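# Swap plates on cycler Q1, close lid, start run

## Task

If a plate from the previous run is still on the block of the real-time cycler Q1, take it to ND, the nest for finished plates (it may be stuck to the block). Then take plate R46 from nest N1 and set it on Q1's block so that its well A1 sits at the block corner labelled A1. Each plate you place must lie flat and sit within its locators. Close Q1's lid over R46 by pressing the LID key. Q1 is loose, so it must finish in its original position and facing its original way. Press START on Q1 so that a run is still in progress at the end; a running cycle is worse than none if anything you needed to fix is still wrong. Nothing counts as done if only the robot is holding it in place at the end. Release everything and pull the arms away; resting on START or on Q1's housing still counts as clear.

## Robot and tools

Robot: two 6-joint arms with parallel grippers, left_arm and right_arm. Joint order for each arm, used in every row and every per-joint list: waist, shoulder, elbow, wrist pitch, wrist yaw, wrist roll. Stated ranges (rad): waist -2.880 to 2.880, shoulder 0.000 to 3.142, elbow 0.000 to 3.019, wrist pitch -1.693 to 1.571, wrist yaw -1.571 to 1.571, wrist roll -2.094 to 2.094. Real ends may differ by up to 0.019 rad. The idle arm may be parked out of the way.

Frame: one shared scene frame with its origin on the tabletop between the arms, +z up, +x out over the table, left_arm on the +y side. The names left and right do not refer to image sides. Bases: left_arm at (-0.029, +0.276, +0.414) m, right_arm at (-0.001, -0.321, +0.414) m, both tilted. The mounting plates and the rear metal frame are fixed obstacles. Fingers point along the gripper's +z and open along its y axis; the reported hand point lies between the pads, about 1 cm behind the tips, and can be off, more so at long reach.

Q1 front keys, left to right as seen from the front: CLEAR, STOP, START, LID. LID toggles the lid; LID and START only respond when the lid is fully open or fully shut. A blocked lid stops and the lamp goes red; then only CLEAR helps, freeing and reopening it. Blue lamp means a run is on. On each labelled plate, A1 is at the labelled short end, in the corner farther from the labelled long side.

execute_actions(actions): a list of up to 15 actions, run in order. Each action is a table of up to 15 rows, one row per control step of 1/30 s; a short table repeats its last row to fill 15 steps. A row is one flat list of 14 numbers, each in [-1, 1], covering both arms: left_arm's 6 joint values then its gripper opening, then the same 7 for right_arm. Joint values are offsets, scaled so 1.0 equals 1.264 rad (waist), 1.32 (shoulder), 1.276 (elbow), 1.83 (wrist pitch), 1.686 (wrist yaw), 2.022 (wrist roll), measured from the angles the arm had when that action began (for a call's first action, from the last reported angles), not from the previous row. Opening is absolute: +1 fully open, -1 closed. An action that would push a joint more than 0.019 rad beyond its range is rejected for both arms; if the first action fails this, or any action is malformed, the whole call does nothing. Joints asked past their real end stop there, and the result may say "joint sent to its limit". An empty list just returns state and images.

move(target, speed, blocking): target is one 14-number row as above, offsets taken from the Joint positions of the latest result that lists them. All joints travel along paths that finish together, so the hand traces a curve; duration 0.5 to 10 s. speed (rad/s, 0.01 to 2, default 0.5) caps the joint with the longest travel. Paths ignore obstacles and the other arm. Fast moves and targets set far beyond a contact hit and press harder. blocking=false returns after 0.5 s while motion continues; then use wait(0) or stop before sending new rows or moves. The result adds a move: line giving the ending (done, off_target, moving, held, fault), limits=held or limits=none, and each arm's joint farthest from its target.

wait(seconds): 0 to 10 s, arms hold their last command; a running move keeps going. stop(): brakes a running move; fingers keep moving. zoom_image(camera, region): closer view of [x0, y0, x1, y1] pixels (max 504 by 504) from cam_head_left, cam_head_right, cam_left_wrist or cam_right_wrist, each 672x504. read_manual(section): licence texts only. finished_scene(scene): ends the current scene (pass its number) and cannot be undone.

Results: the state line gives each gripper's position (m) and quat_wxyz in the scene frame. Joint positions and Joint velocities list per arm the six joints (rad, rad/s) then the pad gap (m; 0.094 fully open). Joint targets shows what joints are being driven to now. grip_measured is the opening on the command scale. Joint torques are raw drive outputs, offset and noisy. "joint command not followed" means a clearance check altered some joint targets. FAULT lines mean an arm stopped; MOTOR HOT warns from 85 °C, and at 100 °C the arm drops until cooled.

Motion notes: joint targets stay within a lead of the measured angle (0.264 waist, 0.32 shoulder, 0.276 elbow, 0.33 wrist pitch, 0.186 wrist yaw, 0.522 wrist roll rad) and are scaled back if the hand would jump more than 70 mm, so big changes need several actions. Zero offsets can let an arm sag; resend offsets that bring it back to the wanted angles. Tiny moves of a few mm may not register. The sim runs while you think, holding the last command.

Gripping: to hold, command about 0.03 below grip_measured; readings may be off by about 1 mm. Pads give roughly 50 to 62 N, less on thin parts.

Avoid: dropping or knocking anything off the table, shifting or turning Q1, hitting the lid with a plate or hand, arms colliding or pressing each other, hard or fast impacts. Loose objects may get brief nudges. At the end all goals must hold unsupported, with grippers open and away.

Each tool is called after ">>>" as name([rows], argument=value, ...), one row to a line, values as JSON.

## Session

>>> execute_actions(actions=[])

Scene clock: 0.00 s.
left_arm: end_effector_position=(+0.1959, +0.7024, +0.2441) grip_measured=+1.000 end_effector_quat_wxyz=(+0.159, -0.461, +0.841, -0.236) | right_arm: end_effector_position=(-0.0736, -0.8098, +0.2790) grip_measured=+1.000 end_effector_quat_wxyz=(-0.033, +0.926, +0.290, -0.239)
Joint names: [waist, shoulder, elbow, wrist pitch, wrist yaw, wrist roll]
Joint positions: left_arm=[ 1.167  1.633  0.993 -0.566  0.672  0.32   0.094] | right_arm=[-1.611  1.595  0.919 -0.415  0.18   0.972  0.094]
Joint velocities: left_arm=[-0.005 -0.015 -0.002 -0.002 -0.095 -0.007  0.   ] | right_arm=[-0.015  0.015 -0.017  0.002  0.051 -0.022  0.   ]
Joint torques (N m, as the arm reports them, + toward a larger angle): no reading
Joint targets: left_arm=[1.167 1.628 1.006 -0.566 0.673 0.320] | right_arm=[-1.614 1.587 0.933 -0.413 0.181 0.973]
camera_calibration (this result's frames):
cam_left_wrist: T_world_to_cam=[[0.703938, -0.457264, 0.54349, 0.0538206], [-0.704513, -0.546685, 0.452545, 0.41714], [0.0901852, -0.701459, -0.70698, 0.770625], [0, 0, 0, 1]] pos_world=[0.186496, 0.793217, 0.326791]
cam_right_wrist: T_world_to_cam=[[-0.510266, 0.834447, 0.20815, 0.577334], [0.859561, 0.486958, 0.155005, 0.421096], [0.0279834, 0.258012, -0.965736, 0.603136], [0, 0, 0, 1]] pos_world=[-0.0842412, -0.842427, 0.397026]

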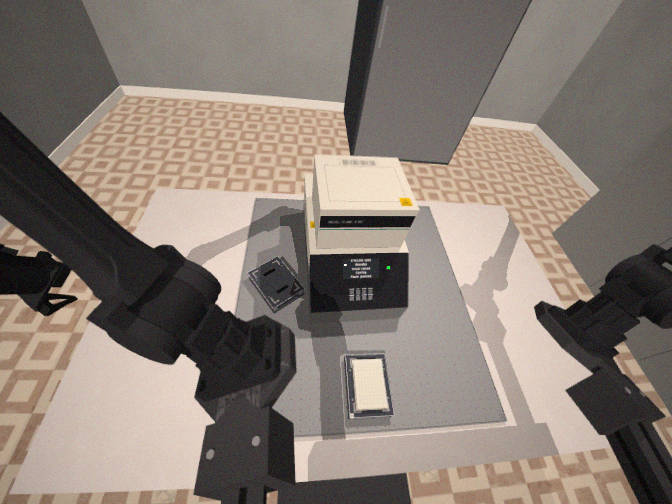

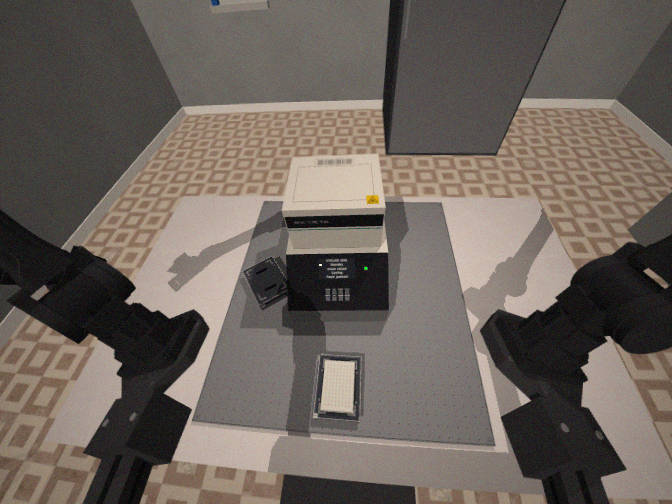

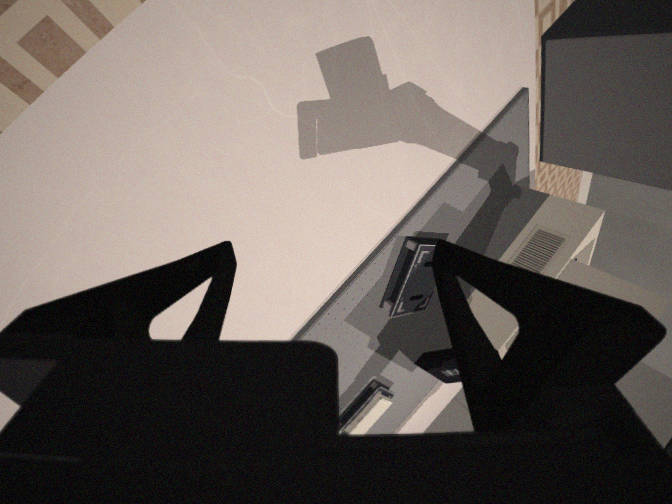

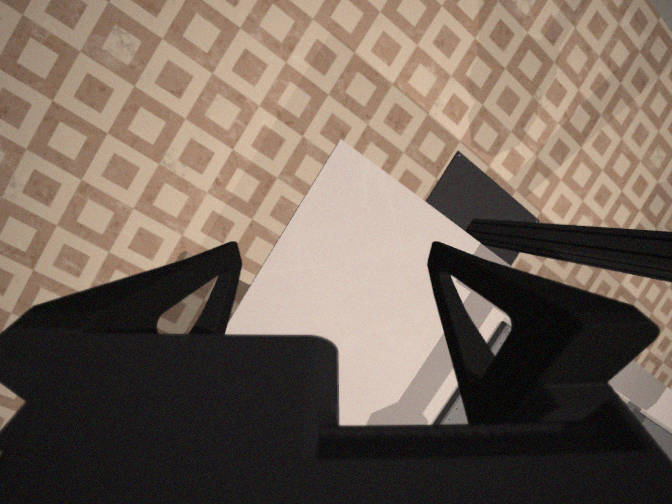

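>>> zoom_image(camera="cam_head_left", region=[300, 240, 420, 330])

>>> zoom_image(camera="cam_head_right", region=[280, 240, 400, 330])

>>> zoom_image(camera="cam_head_left", region=[320, 340, 420, 430])

>>> zoom_image(camera="cam_head_right", region=[290, 340, 390, 430])

>>> zoom_image(camera="cam_head_left", region=[235, 245, 315, 320])

>>> zoom_image(camera="cam_head_right", region=[225, 245, 305, 320])

Region (300, 240, 420, 330) of cam_head_left's 672x504 image, scaled by 4.200, with more detail than that image has; it fills the top 378 rows of this view, and the rest is white.

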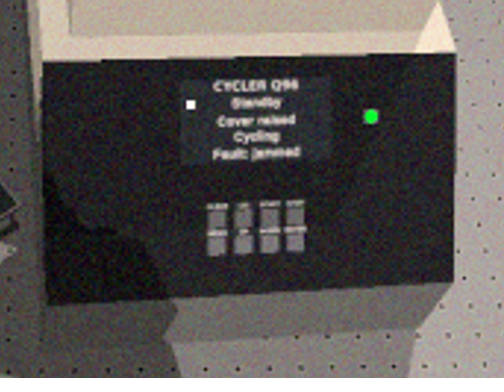

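Region (280, 240, 400, 330) of cam_head_right's 672x504 image, scaled by 4.200, with more detail than that image has; it fills the top 378 rows of this view, and the rest is white.

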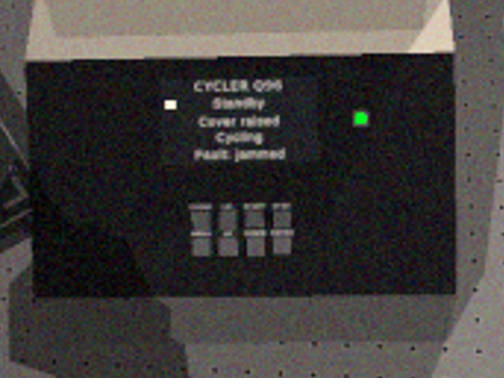

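Region (320, 340, 420, 430) of cam_head_left's 672x504 image, scaled by 5.040, with more detail than that image has; it fills the top 454 rows of this view, and the rest is white.

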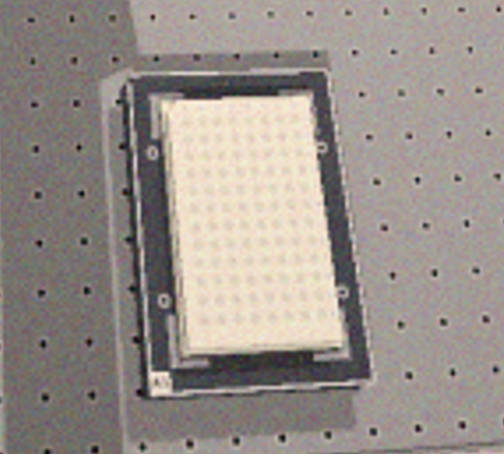

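Region (290, 340, 390, 430) of cam_head_right's 672x504 image, scaled by 5.040, with more detail than that image has; it fills the top 454 rows of this view, and the rest is white.

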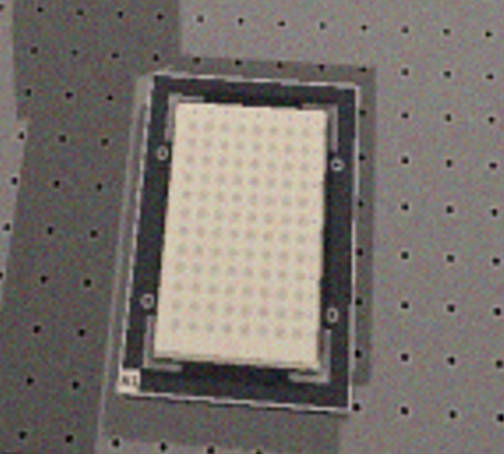

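Region (235, 245, 315, 320) of cam_head_left's 672x504 image, scaled by 6.300, with more detail than that image has; it fills the top 472 rows of this view, and the rest is white.

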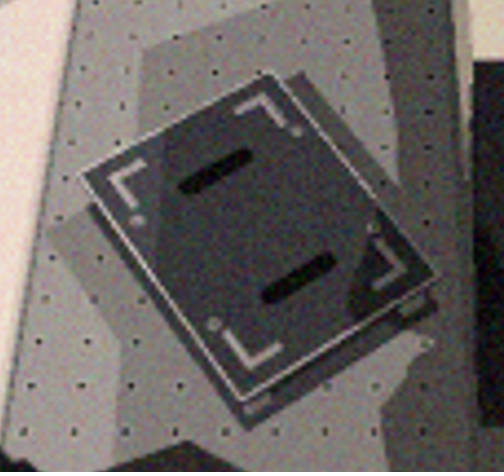

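Region (225, 245, 305, 320) of cam_head_right's 672x504 image, scaled by 6.300, with more detail than that image has; it fills the top 472 rows of this view, and the rest is white.

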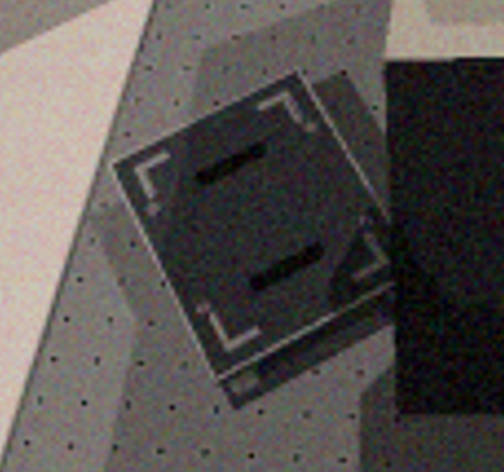

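>>> move(target=[-0.999,0.2295,-0.3033,0.3251,-0.6512,-0.4174,1,1.0,0.193,-0.328,0.172,0.249,-0.035,-1], speed=1.5)

Scene clock: 7.00 s.
left_arm: end_effector_position=(+0.2949, +0.2753, +0.1808) grip_measured=+1.000 end_effector_quat_wxyz=(-0.004, -0.294, +0.956, -0.001) | right_arm: end_effector_position=(+0.1949, -0.4451, +0.1719) grip_measured=-0.979 end_effector_quat_wxyz=(-0.097, +0.552, +0.807, -0.189)
Joint names: [waist, shoulder, elbow, wrist pitch, wrist yaw, wrist roll]
Joint positions: left_arm=[-0.102  1.928  0.605  0.011 -0.423 -0.511  0.094] | right_arm=[-0.347  1.848  0.506 -0.116  0.597  0.91   0.001]
Joint velocities: left_arm=[ 0.005 -0.015  0.002 -0.002 -0.022 -0.066  0.   ] | right_arm=[-0.015  0.005  0.007  0.012  0.095  0.022 -0.   ]
Joint torques (N m, as the arm reports them, + toward a larger angle): left_arm=[ -4.28 -10.13   0.41   1.05  -0.2   -0.26] | right_arm=[ 3.22 -8.88 -2.12  0.19  0.48 -0.1 ]
Joint targets: left_arm=[-0.096 1.936 0.606 0.028 -0.426 -0.524] | right_arm=[-0.347 1.850 0.501 -0.100 0.600 0.902]
move: done; limits=none; left_arm: farthest joint: the wrist pitch, 0.018 radians from its target (0.595 radians at the start); right_arm: farthest joint: the wrist pitch, 0.016 radians from its target (0.315 radians at the start)
camera_calibration (this result's frames):
cam_left_wrist: T_world_to_cam=[[0.569295, -0.822133, -0.00127731, 0.0618053], [-0.663147, -0.46012, 0.59036, 0.221074], [-0.485942, -0.335242, -0.807139, 0.504523], [0, 0, 0, 1]] pos_world=[0.356588, 0.32167, 0.276786]
cam_right_wrist: T_world_to_cam=[[-0.850837, -0.310334, 0.423992, -0.0479756], [-0.0855228, 0.877978, 0.471, 0.333271], [-0.518423, 0.364483, -0.773556, 0.518939], [0, 0, 0, 1]] pos_world=[0.256713, -0.496638, 0.264799]

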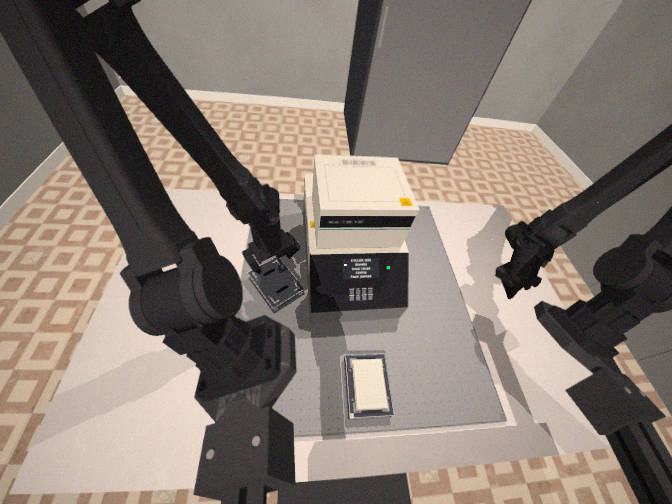

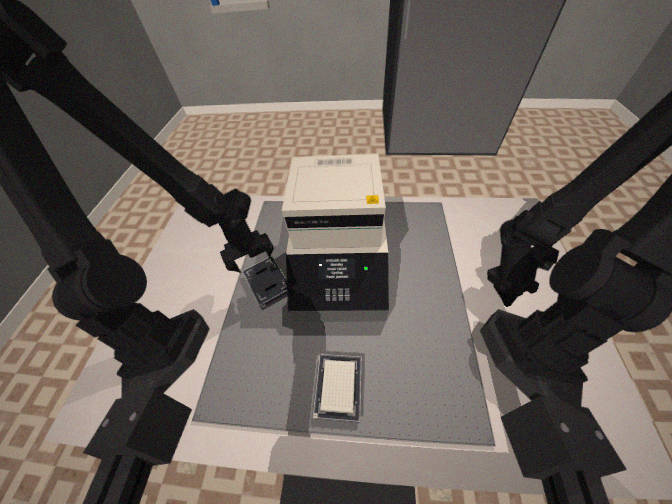

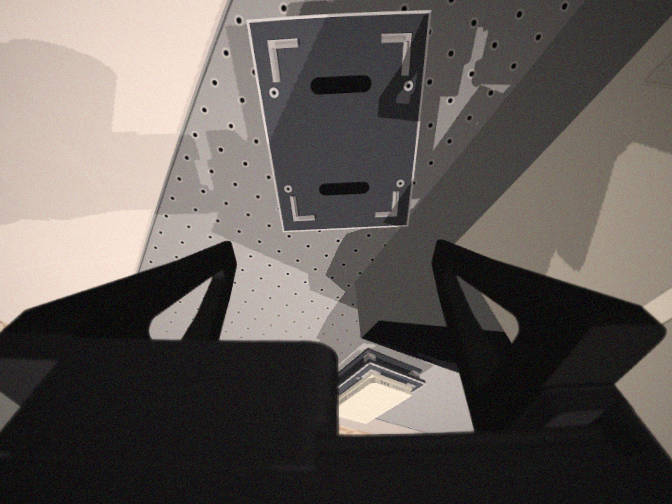

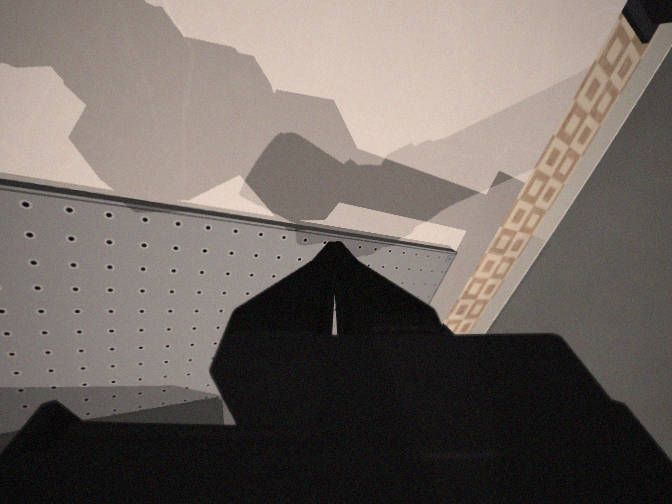

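>>> execute_actions(actions=[])

Scene clock: 8.20 s.
left_arm: end_effector_position=(+0.2949, +0.2753, +0.1808) grip_measured=+1.000 end_effector_quat_wxyz=(-0.004, -0.294, +0.956, -0.001) | right_arm: end_effector_position=(+0.1949, -0.4451, +0.1719) grip_measured=-0.979 end_effector_quat_wxyz=(-0.097, +0.552, +0.807, -0.189)
Joint names: [waist, shoulder, elbow, wrist pitch, wrist yaw, wrist roll]
Joint positions: left_arm=[-0.102  1.928  0.605  0.011 -0.423 -0.512  0.094] | right_arm=[-0.347  1.848  0.506 -0.116  0.597  0.91   0.001]
Joint velocities: left_arm=[ 0.005 -0.015 -0.002 -0.007  0.051  0.022  0.   ] | right_arm=[-0.005 -0.005 -0.002  0.002 -0.037 -0.022 -0.   ]
Joint torques (N m, as the arm reports them, + toward a larger angle): left_arm=[ -4.33 -10.22   0.4    1.03  -0.19  -0.27] | right_arm=[ 3.18 -8.6  -2.03  0.19  0.48 -0.09]
Joint targets: left_arm=[-0.096 1.936 0.606 0.028 -0.426 -0.524] | right_arm=[-0.347 1.850 0.501 -0.100 0.600 0.902]
camera_calibration (this result's frames):
cam_left_wrist: T_world_to_cam=[[0.569922, -0.821698, -0.00128288, 0.0615018], [-0.662794, -0.460629, 0.59036, 0.22111], [-0.485689, -0.335609, -0.807139, 0.504549], [0, 0, 0, 1]] pos_world=[0.356553, 0.321716, 0.276786]
cam_right_wrist: T_world_to_cam=[[-0.850837, -0.310334, 0.423992, -0.0479756], [-0.0855228, 0.877978, 0.471, 0.333271], [-0.518423, 0.364483, -0.773556, 0.518939], [0, 0, 0, 1]] pos_world=[0.256713, -0.496638, 0.264799]

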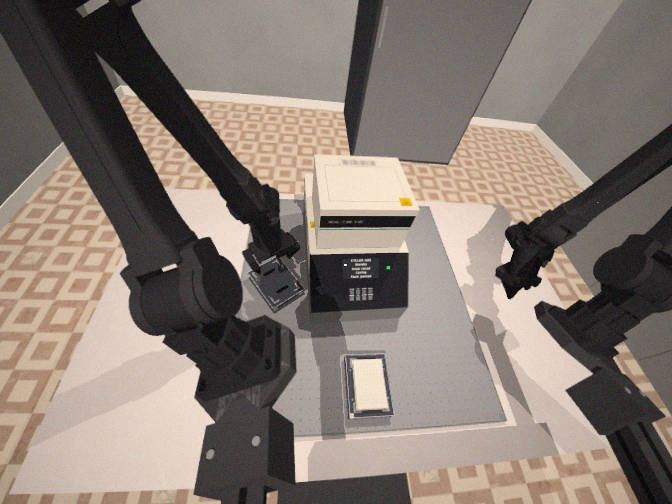

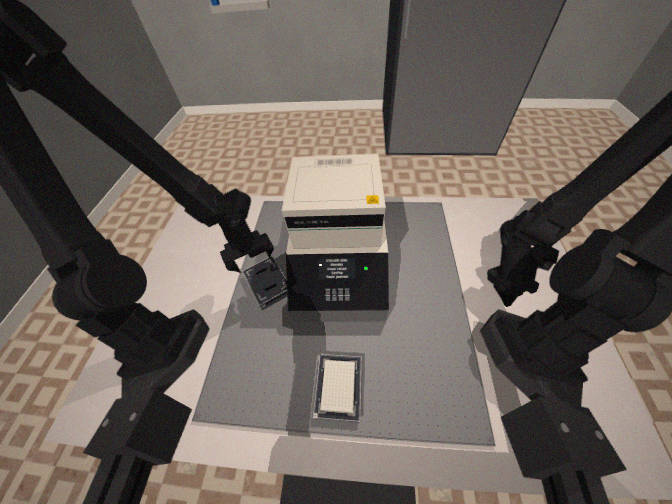

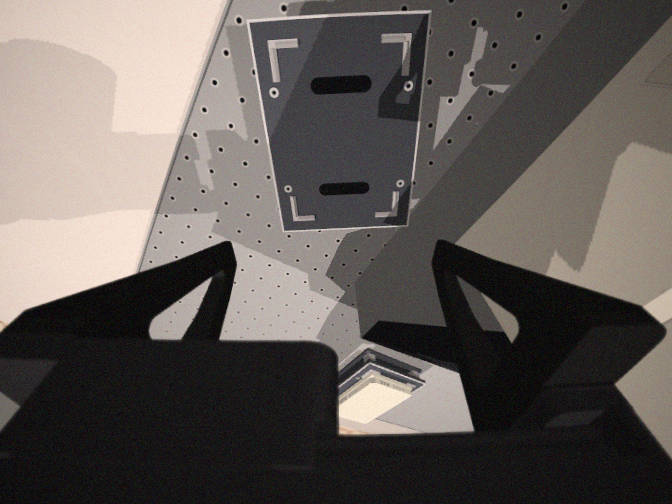

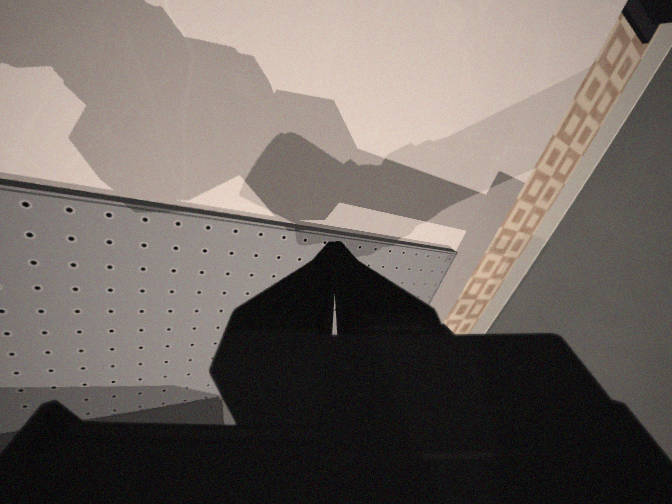

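>>> zoom_image(camera="cam_left_wrist", region=[230, 0, 470, 240])

Region (230, 0, 470, 240) of cam_left_wrist's 672x504 image, scaled by 2.100, with more detail than that image has.

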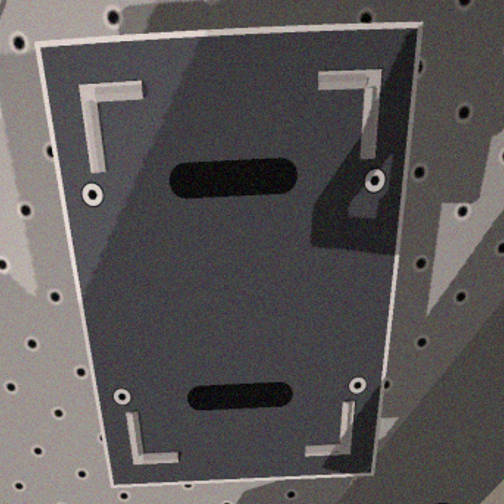

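>>> move(target=[-0.0847,-0.4379,-0.0643,-0.294,-0.0172,0.624,1, 1.0,0.3424,0.1364,0.129,0.1263,-0.0791,-1], speed=1.2)

Scene clock: 12.97 s.
left_arm: end_effector_position=(+0.2835, +0.3110, +0.3274) grip_measured=+1.000 end_effector_quat_wxyz=(+0.002, +0.367, +0.930, +0.000) | right_arm: end_effector_position=(+0.2305, -0.0686, +0.2199) grip_measured=-0.979 end_effector_quat_wxyz=(+0.177, -0.032, +0.983, -0.048)
Joint names: [waist, shoulder, elbow, wrist pitch, wrist yaw, wrist roll]
Joint positions: left_arm=[-0.2    1.362  0.529 -0.512 -0.449  0.737  0.094] | right_arm=[0.925 2.299 0.672 0.099 0.808 0.759 0.001]
Joint velocities: left_arm=[ 0.005 -0.005 -0.007  0.007 -0.066  0.037  0.   ] | right_arm=[ 0.005 -0.005 -0.002 -0.007  0.022 -0.022  0.001]
Joint torques (N m, as the arm reports them, + toward a larger angle): left_arm=[-4.04 -8.8   3.59 -0.17 -0.09 -0.07] | right_arm=[  6.51 -10.07   2.58   1.06   0.49  -0.13]
Joint targets: left_arm=[-0.209 1.350 0.523 -0.527 -0.452 0.750] | right_arm=[0.917 2.300 0.680 0.120 0.810 0.750]
move: off_target (right_arm); limits=none; left_arm: farthest joint: the wrist pitch, 0.015 radians from its target (0.538 radians at the start); right_arm: farthest joint: the wrist pitch, 0.022 radians from its target (0.236 radians at the start)
camera_calibration (this result's frames):
cam_left_wrist: T_world_to_cam=[[-0.676382, -0.736546, -0.00267929, 0.424863], [-0.599923, 0.548801, 0.58216, -0.185542], [-0.427317, 0.39537, -0.81307, 0.38735], [0, 0, 0, 1]] pos_world=[0.34158, 0.26161, 0.424096]
cam_right_wrist: T_world_to_cam=[[0.0342403, -0.992691, 0.115721, -0.104257], [-0.968749, -0.00450392, 0.248003, 0.175217], [-0.245669, -0.120597, -0.961823, 0.38262], [0, 0, 0, 1]] pos_world=[0.267309, -0.0565633, 0.336624]

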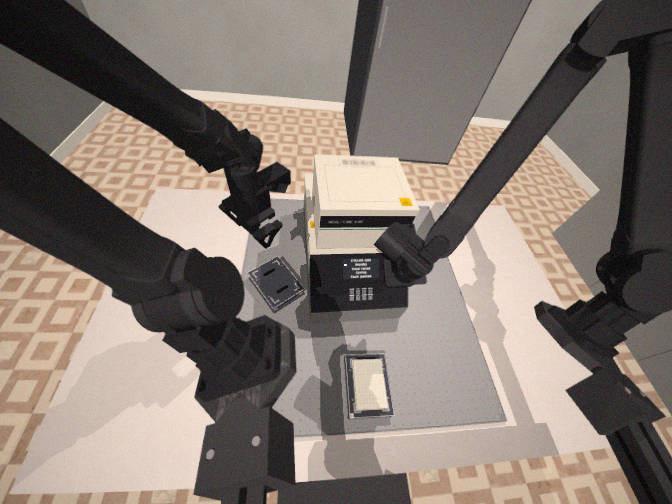

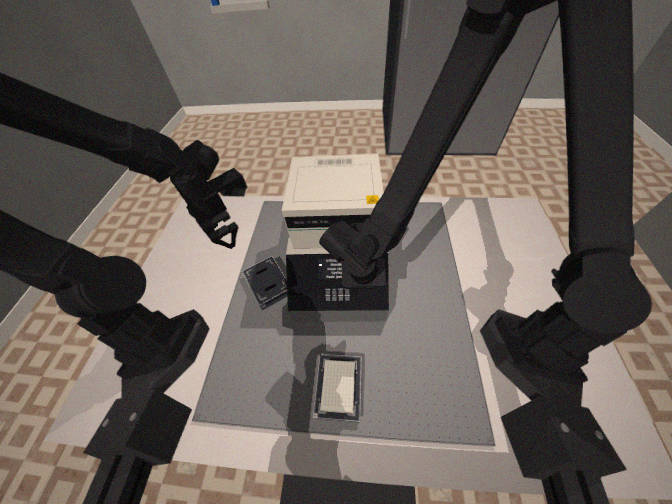

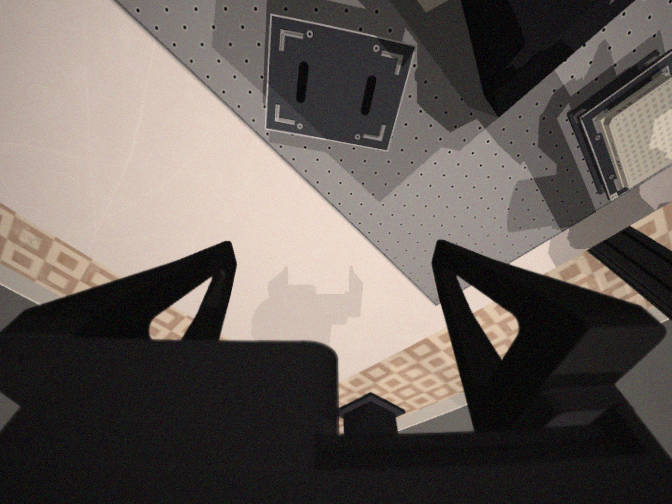

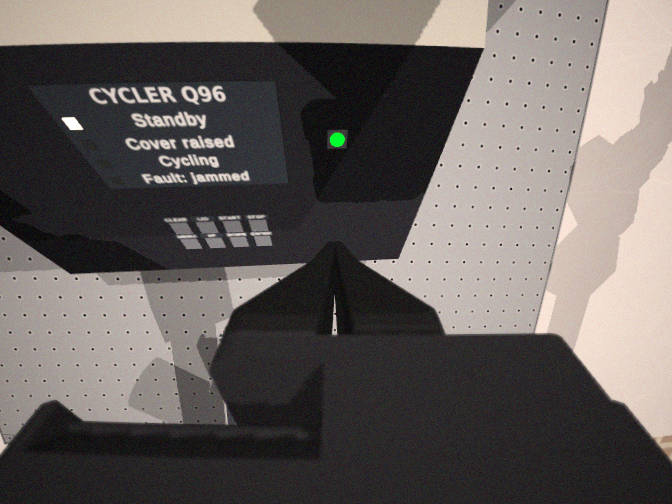

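>>> zoom_image(camera="cam_right_wrist", region=[150, 190, 350, 270])

Region (150, 190, 350, 270) of cam_right_wrist's 672x504 image, scaled by 2.520, with more detail than that image has; it fills the top 202 rows of this view, and the rest is white.

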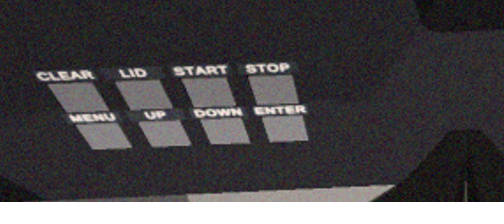

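>>> move(target=[-0.0071,-0.0091,-0.0047,-0.0082,-0.0018,0.0064,1, 0.0506,0.247,0.1716,0.1421,-0.0083,-0.0153,-1], speed=0.6)

Scene clock: 16.50 s.
left_arm: end_effector_position=(+0.2835, +0.3110, +0.3274) grip_measured=+1.000 end_effector_quat_wxyz=(+0.002, +0.367, +0.930, +0.001) | right_arm: end_effector_position=(+0.2170, +0.0159, +0.1412) grip_measured=-0.979 end_effector_quat_wxyz=(+0.212, -0.026, +0.977, +0.001)
Joint names: [waist, shoulder, elbow, wrist pitch, wrist yaw, wrist roll]
Joint positions: left_arm=[-0.2    1.362  0.529 -0.512 -0.45   0.738  0.094] | right_arm=[0.97  2.631 0.886 0.337 0.794 0.737 0.001]
Joint velocities: left_arm=[-0.015  0.005 -0.012 -0.012  0.066  0.022  0.   ] | right_arm=[-0.005 -0.005 -0.007 -0.002  0.022  0.081  0.   ]
Joint torques (N m, as the arm reports them, + toward a larger angle): left_arm=[-4.02 -8.8   3.58 -0.16 -0.09 -0.07] | right_arm=[  9.71 -13.45   1.79   1.23   0.3   -0.13]
Joint targets: left_arm=[-0.209 1.350 0.523 -0.527 -0.453 0.750] | right_arm=[0.989 2.625 0.891 0.359 0.794 0.728]
move: off_target (right_arm); limits=none; left_arm: farthest joint: the wrist pitch, 0.015 radians from its target (0.015 radians at the start); right_arm: farthest joint: the wrist pitch, 0.022 radians from its target (0.260 radians at the start)
camera_calibration (this result's frames):
cam_left_wrist: T_world_to_cam=[[-0.676943, -0.73603, -0.00296587, 0.425004], [-0.599508, 0.549034, 0.582368, -0.185836], [-0.427012, 0.396008, -0.81292, 0.38699], [0, 0, 0, 1]] pos_world=[0.341542, 0.261595, 0.424077]
cam_right_wrist: T_world_to_cam=[[0.0386513, -0.999104, 0.0172656, 0.0022584], [-0.983107, -0.0349277, 0.179666, 0.195298], [-0.178902, -0.0239182, -0.983576, 0.30083], [0, 0, 0, 1]] pos_world=[0.245731, 0.016273, 0.260762]

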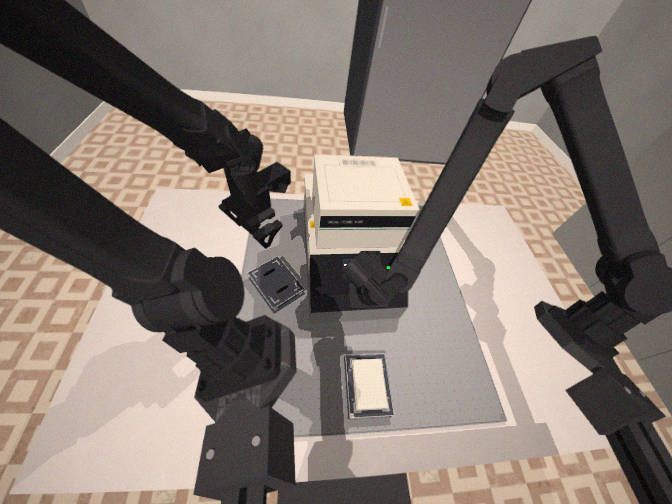

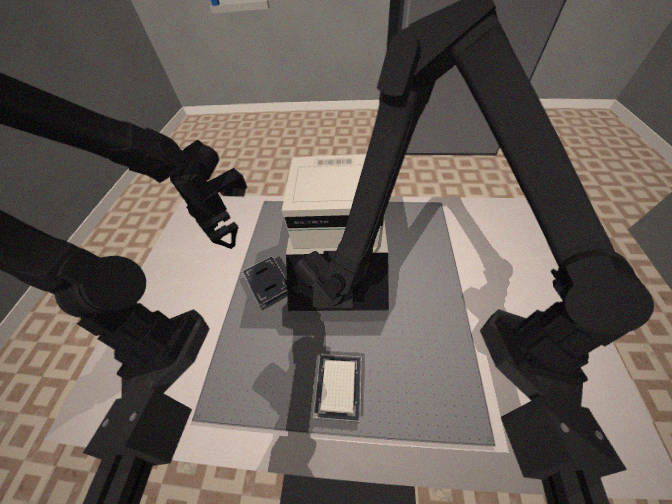

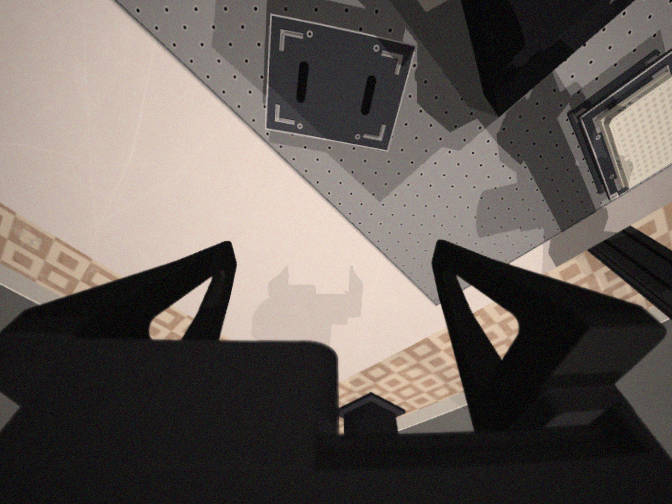

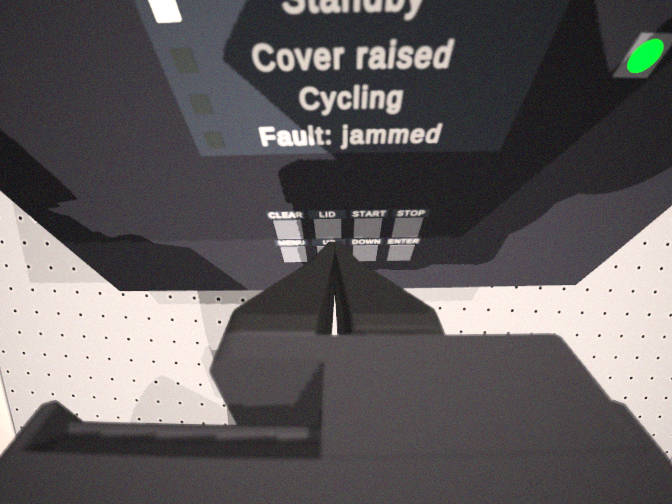

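>>> zoom_image(camera="cam_right_wrist", region=[255, 200, 435, 280])

Region (255, 200, 435, 280) of cam_right_wrist's 672x504 image, scaled by 2.800, with more detail than that image has.

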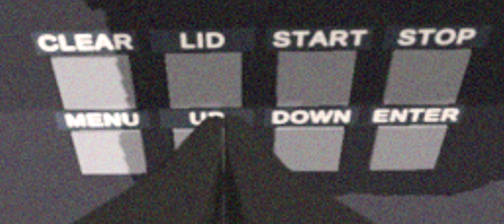

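>>> execute_actions([
  [
[-0.0071,-0.0091,-0.0047,-0.0082,-0.0018,0.006,1, 0.0063,0,0.0047,0.0137,0,-0.0045,-1],
[-0.0071,-0.0091,-0.0047,-0.0082,-0.0018,0.006,1, 0.0016,0.0015,0.0063,0.0158,0,-0.0045,-1],
[-0.0071,-0.0091,-0.0047,-0.0082,-0.0018,0.006,1, -0.0032,0.003,0.0071,0.018,0,-0.0045,-1],
[-0.0071,-0.0091,-0.0047,-0.0082,-0.0018,0.006,1, -0.0055,0.0038,0.0078,0.0202,0,-0.0045,-1],
[-0.0071,-0.0091,-0.0047,-0.0082,-0.0018,0.006,1, -0.0071,0.0045,0.0094,0.0219,0,-0.0045,-1],
[-0.0071,-0.0091,-0.0047,-0.0082,-0.0018,0.006,1, -0.0095,0.0053,0.0102,0.0235,0,-0.0045,-1],
[-0.0071,-0.0091,-0.0047,-0.0082,-0.0018,0.006,1, -0.012,0.0068,0.011,0.0251,0,-0.0045,-1],
[-0.0071,-0.0091,-0.0047,-0.0082,-0.0018,0.006,1, -0.0145,0.0085,0.0118,0.0262,0,-0.0045,-1],
[-0.0071,-0.0091,-0.0047,-0.0082,-0.0018,0.006,1, -0.017,0.0105,0.0127,0.0273,0,-0.0045,-1],
[-0.0071,-0.0091,-0.0047,-0.0082,-0.0018,0.006,1, -0.0195,0.0125,0.0137,0.0284,0,-0.0045,-1],
[-0.0071,-0.0091,-0.0047,-0.0082,-0.0018,0.006,1, -0.022,0.0145,0.0147,0.0295,0,-0.0045,-1],
[-0.0071,-0.0091,-0.0047,-0.0082,-0.0018,0.006,1, -0.0243,0.0165,0.0157,0.0306,0,-0.0045,-1],
[-0.0071,-0.0091,-0.0047,-0.0082,-0.0018,0.006,1, -0.0261,0.0182,0.0165,0.0317,0,-0.0045,-1]
],
])

>>> wait(seconds=0.4)

Scene clock: 19.63 s.
left_arm: end_effector_position=(+0.2835, +0.3110, +0.3274) grip_measured=+1.000 end_effector_quat_wxyz=(+0.002, +0.367, +0.930, +0.001) | right_arm: end_effector_position=(+0.2237, +0.0209, +0.1392) grip_measured=-0.979 end_effector_quat_wxyz=(+0.219, -0.011, +0.976, +0.011)
Joint names: [waist, shoulder, elbow, wrist pitch, wrist yaw, wrist roll]
Joint positions: left_arm=[-0.2    1.362  0.529 -0.512 -0.45   0.738  0.094] | right_arm=[0.96  2.64  0.896 0.372 0.794 0.737 0.001]
Joint velocities: left_arm=[ 0.005  0.005  0.017 -0.007  0.007 -0.022  0.   ] | right_arm=[-0.005 -0.015  0.002  0.007 -0.022  0.022  0.   ]
Joint torques (N m, as the arm reports them, + toward a larger angle): left_arm=[-4.04 -8.83  3.59 -0.18 -0.09 -0.07] | right_arm=[  6.14 -10.86   2.29   1.3    0.31  -0.14]
Joint targets: left_arm=[-0.209 1.350 0.523 -0.527 -0.453 0.750] | right_arm=[0.937 2.655 0.907 0.395 0.794 0.728]
camera_calibration (this result's frames):
cam_left_wrist: T_world_to_cam=[[-0.676943, -0.73603, -0.00296587, 0.425004], [-0.599508, 0.549034, 0.582368, -0.185836], [-0.427012, 0.396008, -0.81292, 0.38699], [0, 0, 0, 1]] pos_world=[0.341542, 0.261595, 0.424077]
cam_right_wrist: T_world_to_cam=[[0.0136676, -0.999879, -0.0073625, 0.0160683], [-0.986134, -0.0146969, 0.165301, 0.20467], [-0.165389, 0.00500114, -0.986216, 0.296859], [0, 0, 0, 1]] pos_world=[0.250709, 0.0175897, 0.259053]

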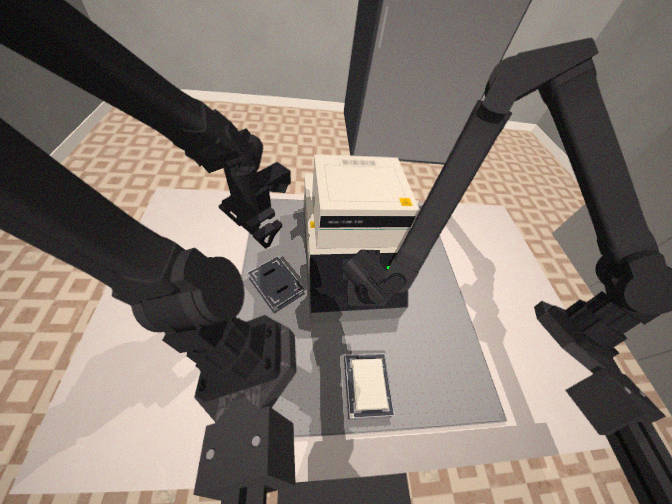

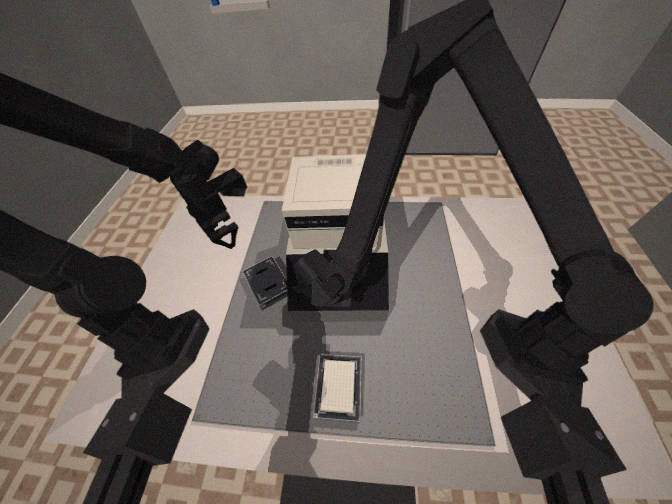

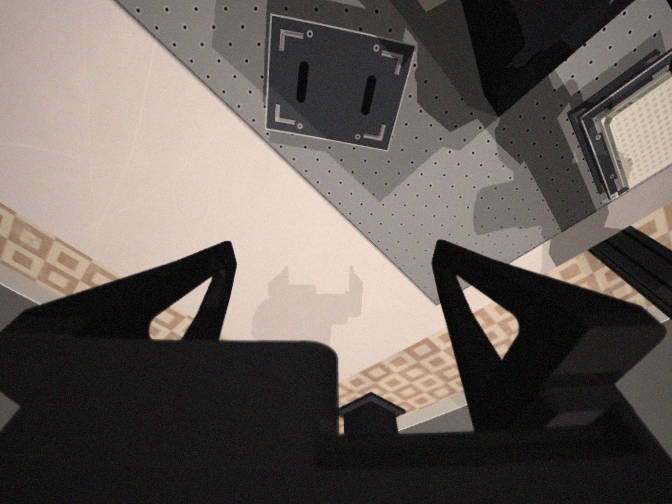

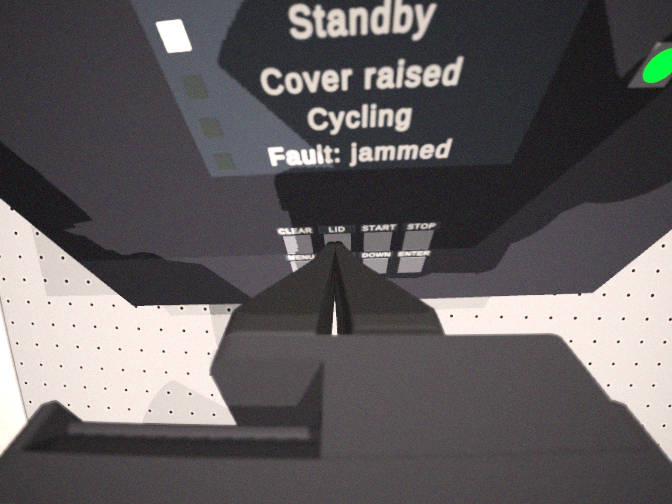

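Scene clock: 20.03 s.
left_arm: end_effector_position=(+0.2835, +0.3110, +0.3274) grip_measured=+1.000 end_effector_quat_wxyz=(+0.002, +0.367, +0.930, +0.001) | right_arm: end_effector_position=(+0.2237, +0.0209, +0.1392) grip_measured=-0.979 end_effector_quat_wxyz=(+0.219, -0.011, +0.976, +0.011)
Joint names: [waist, shoulder, elbow, wrist pitch, wrist yaw, wrist roll]
Joint positions: left_arm=[-0.2    1.362  0.529 -0.512 -0.45   0.738  0.094] | right_arm=[0.96  2.64  0.896 0.372 0.794 0.737 0.001]
Joint velocities: left_arm=[-0.015 -0.005  0.002  0.007 -0.022 -0.007  0.   ] | right_arm=[-0.005 -0.005 -0.007  0.012 -0.066 -0.022 -0.001]
Joint torques (N m, as the arm reports them, + toward a larger angle): left_arm=[-4.05 -8.81  3.61 -0.17 -0.09 -0.07] | right_arm=[  5.93 -11.2    2.19   1.31   0.34  -0.13]
Joint targets: left_arm=[-0.209 1.350 0.523 -0.527 -0.453 0.750] | right_arm=[0.937 2.655 0.907 0.395 0.794 0.728]
wait: 0.40 s; at rest by 0.17 s
camera_calibration (this result's frames):
cam_left_wrist: T_world_to_cam=[[-0.676943, -0.73603, -0.00296587, 0.425004], [-0.599508, 0.549034, 0.582368, -0.185836], [-0.427012, 0.396008, -0.81292, 0.38699], [0, 0, 0, 1]] pos_world=[0.341542, 0.261595, 0.424077]
cam_right_wrist: T_world_to_cam=[[0.0136676, -0.999879, -0.0073625, 0.0160683], [-0.986134, -0.0146969, 0.165301, 0.20467], [-0.165389, 0.00500114, -0.986216, 0.296859], [0, 0, 0, 1]] pos_world=[0.250709, 0.0175897, 0.259053]

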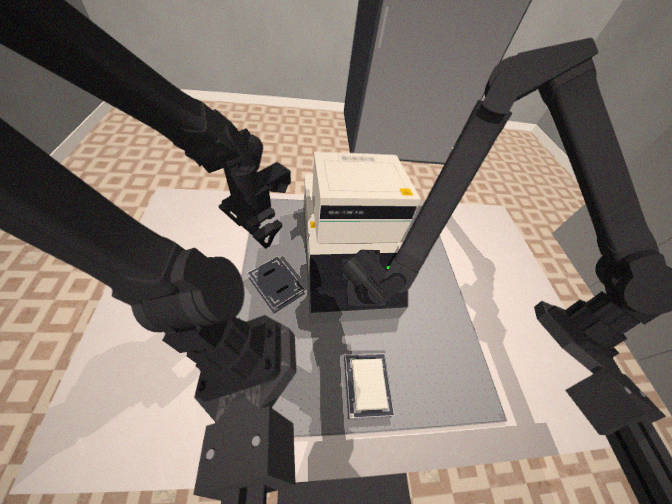

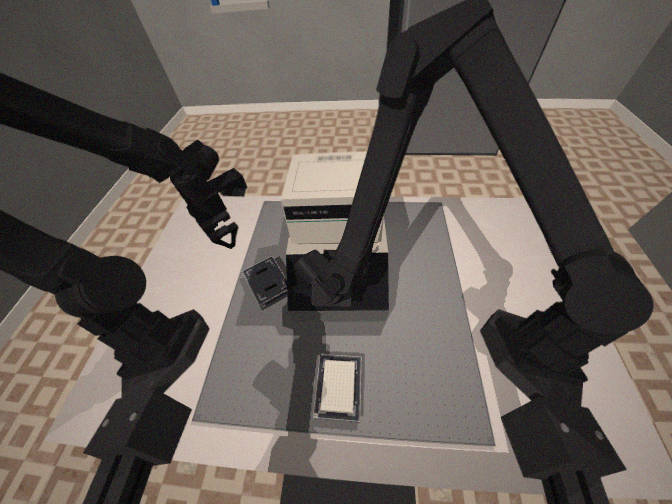

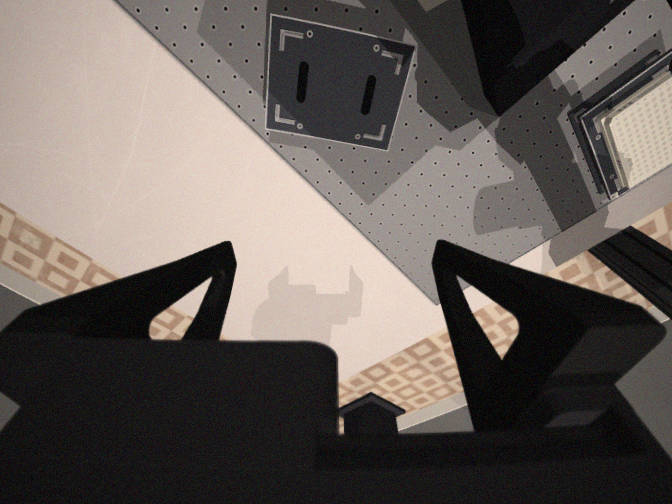

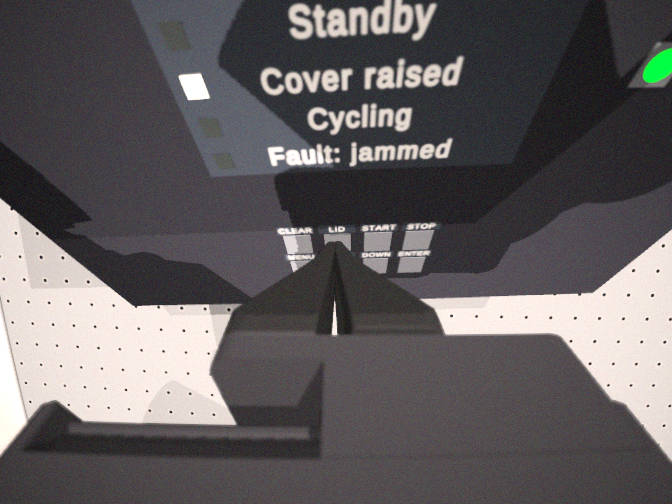

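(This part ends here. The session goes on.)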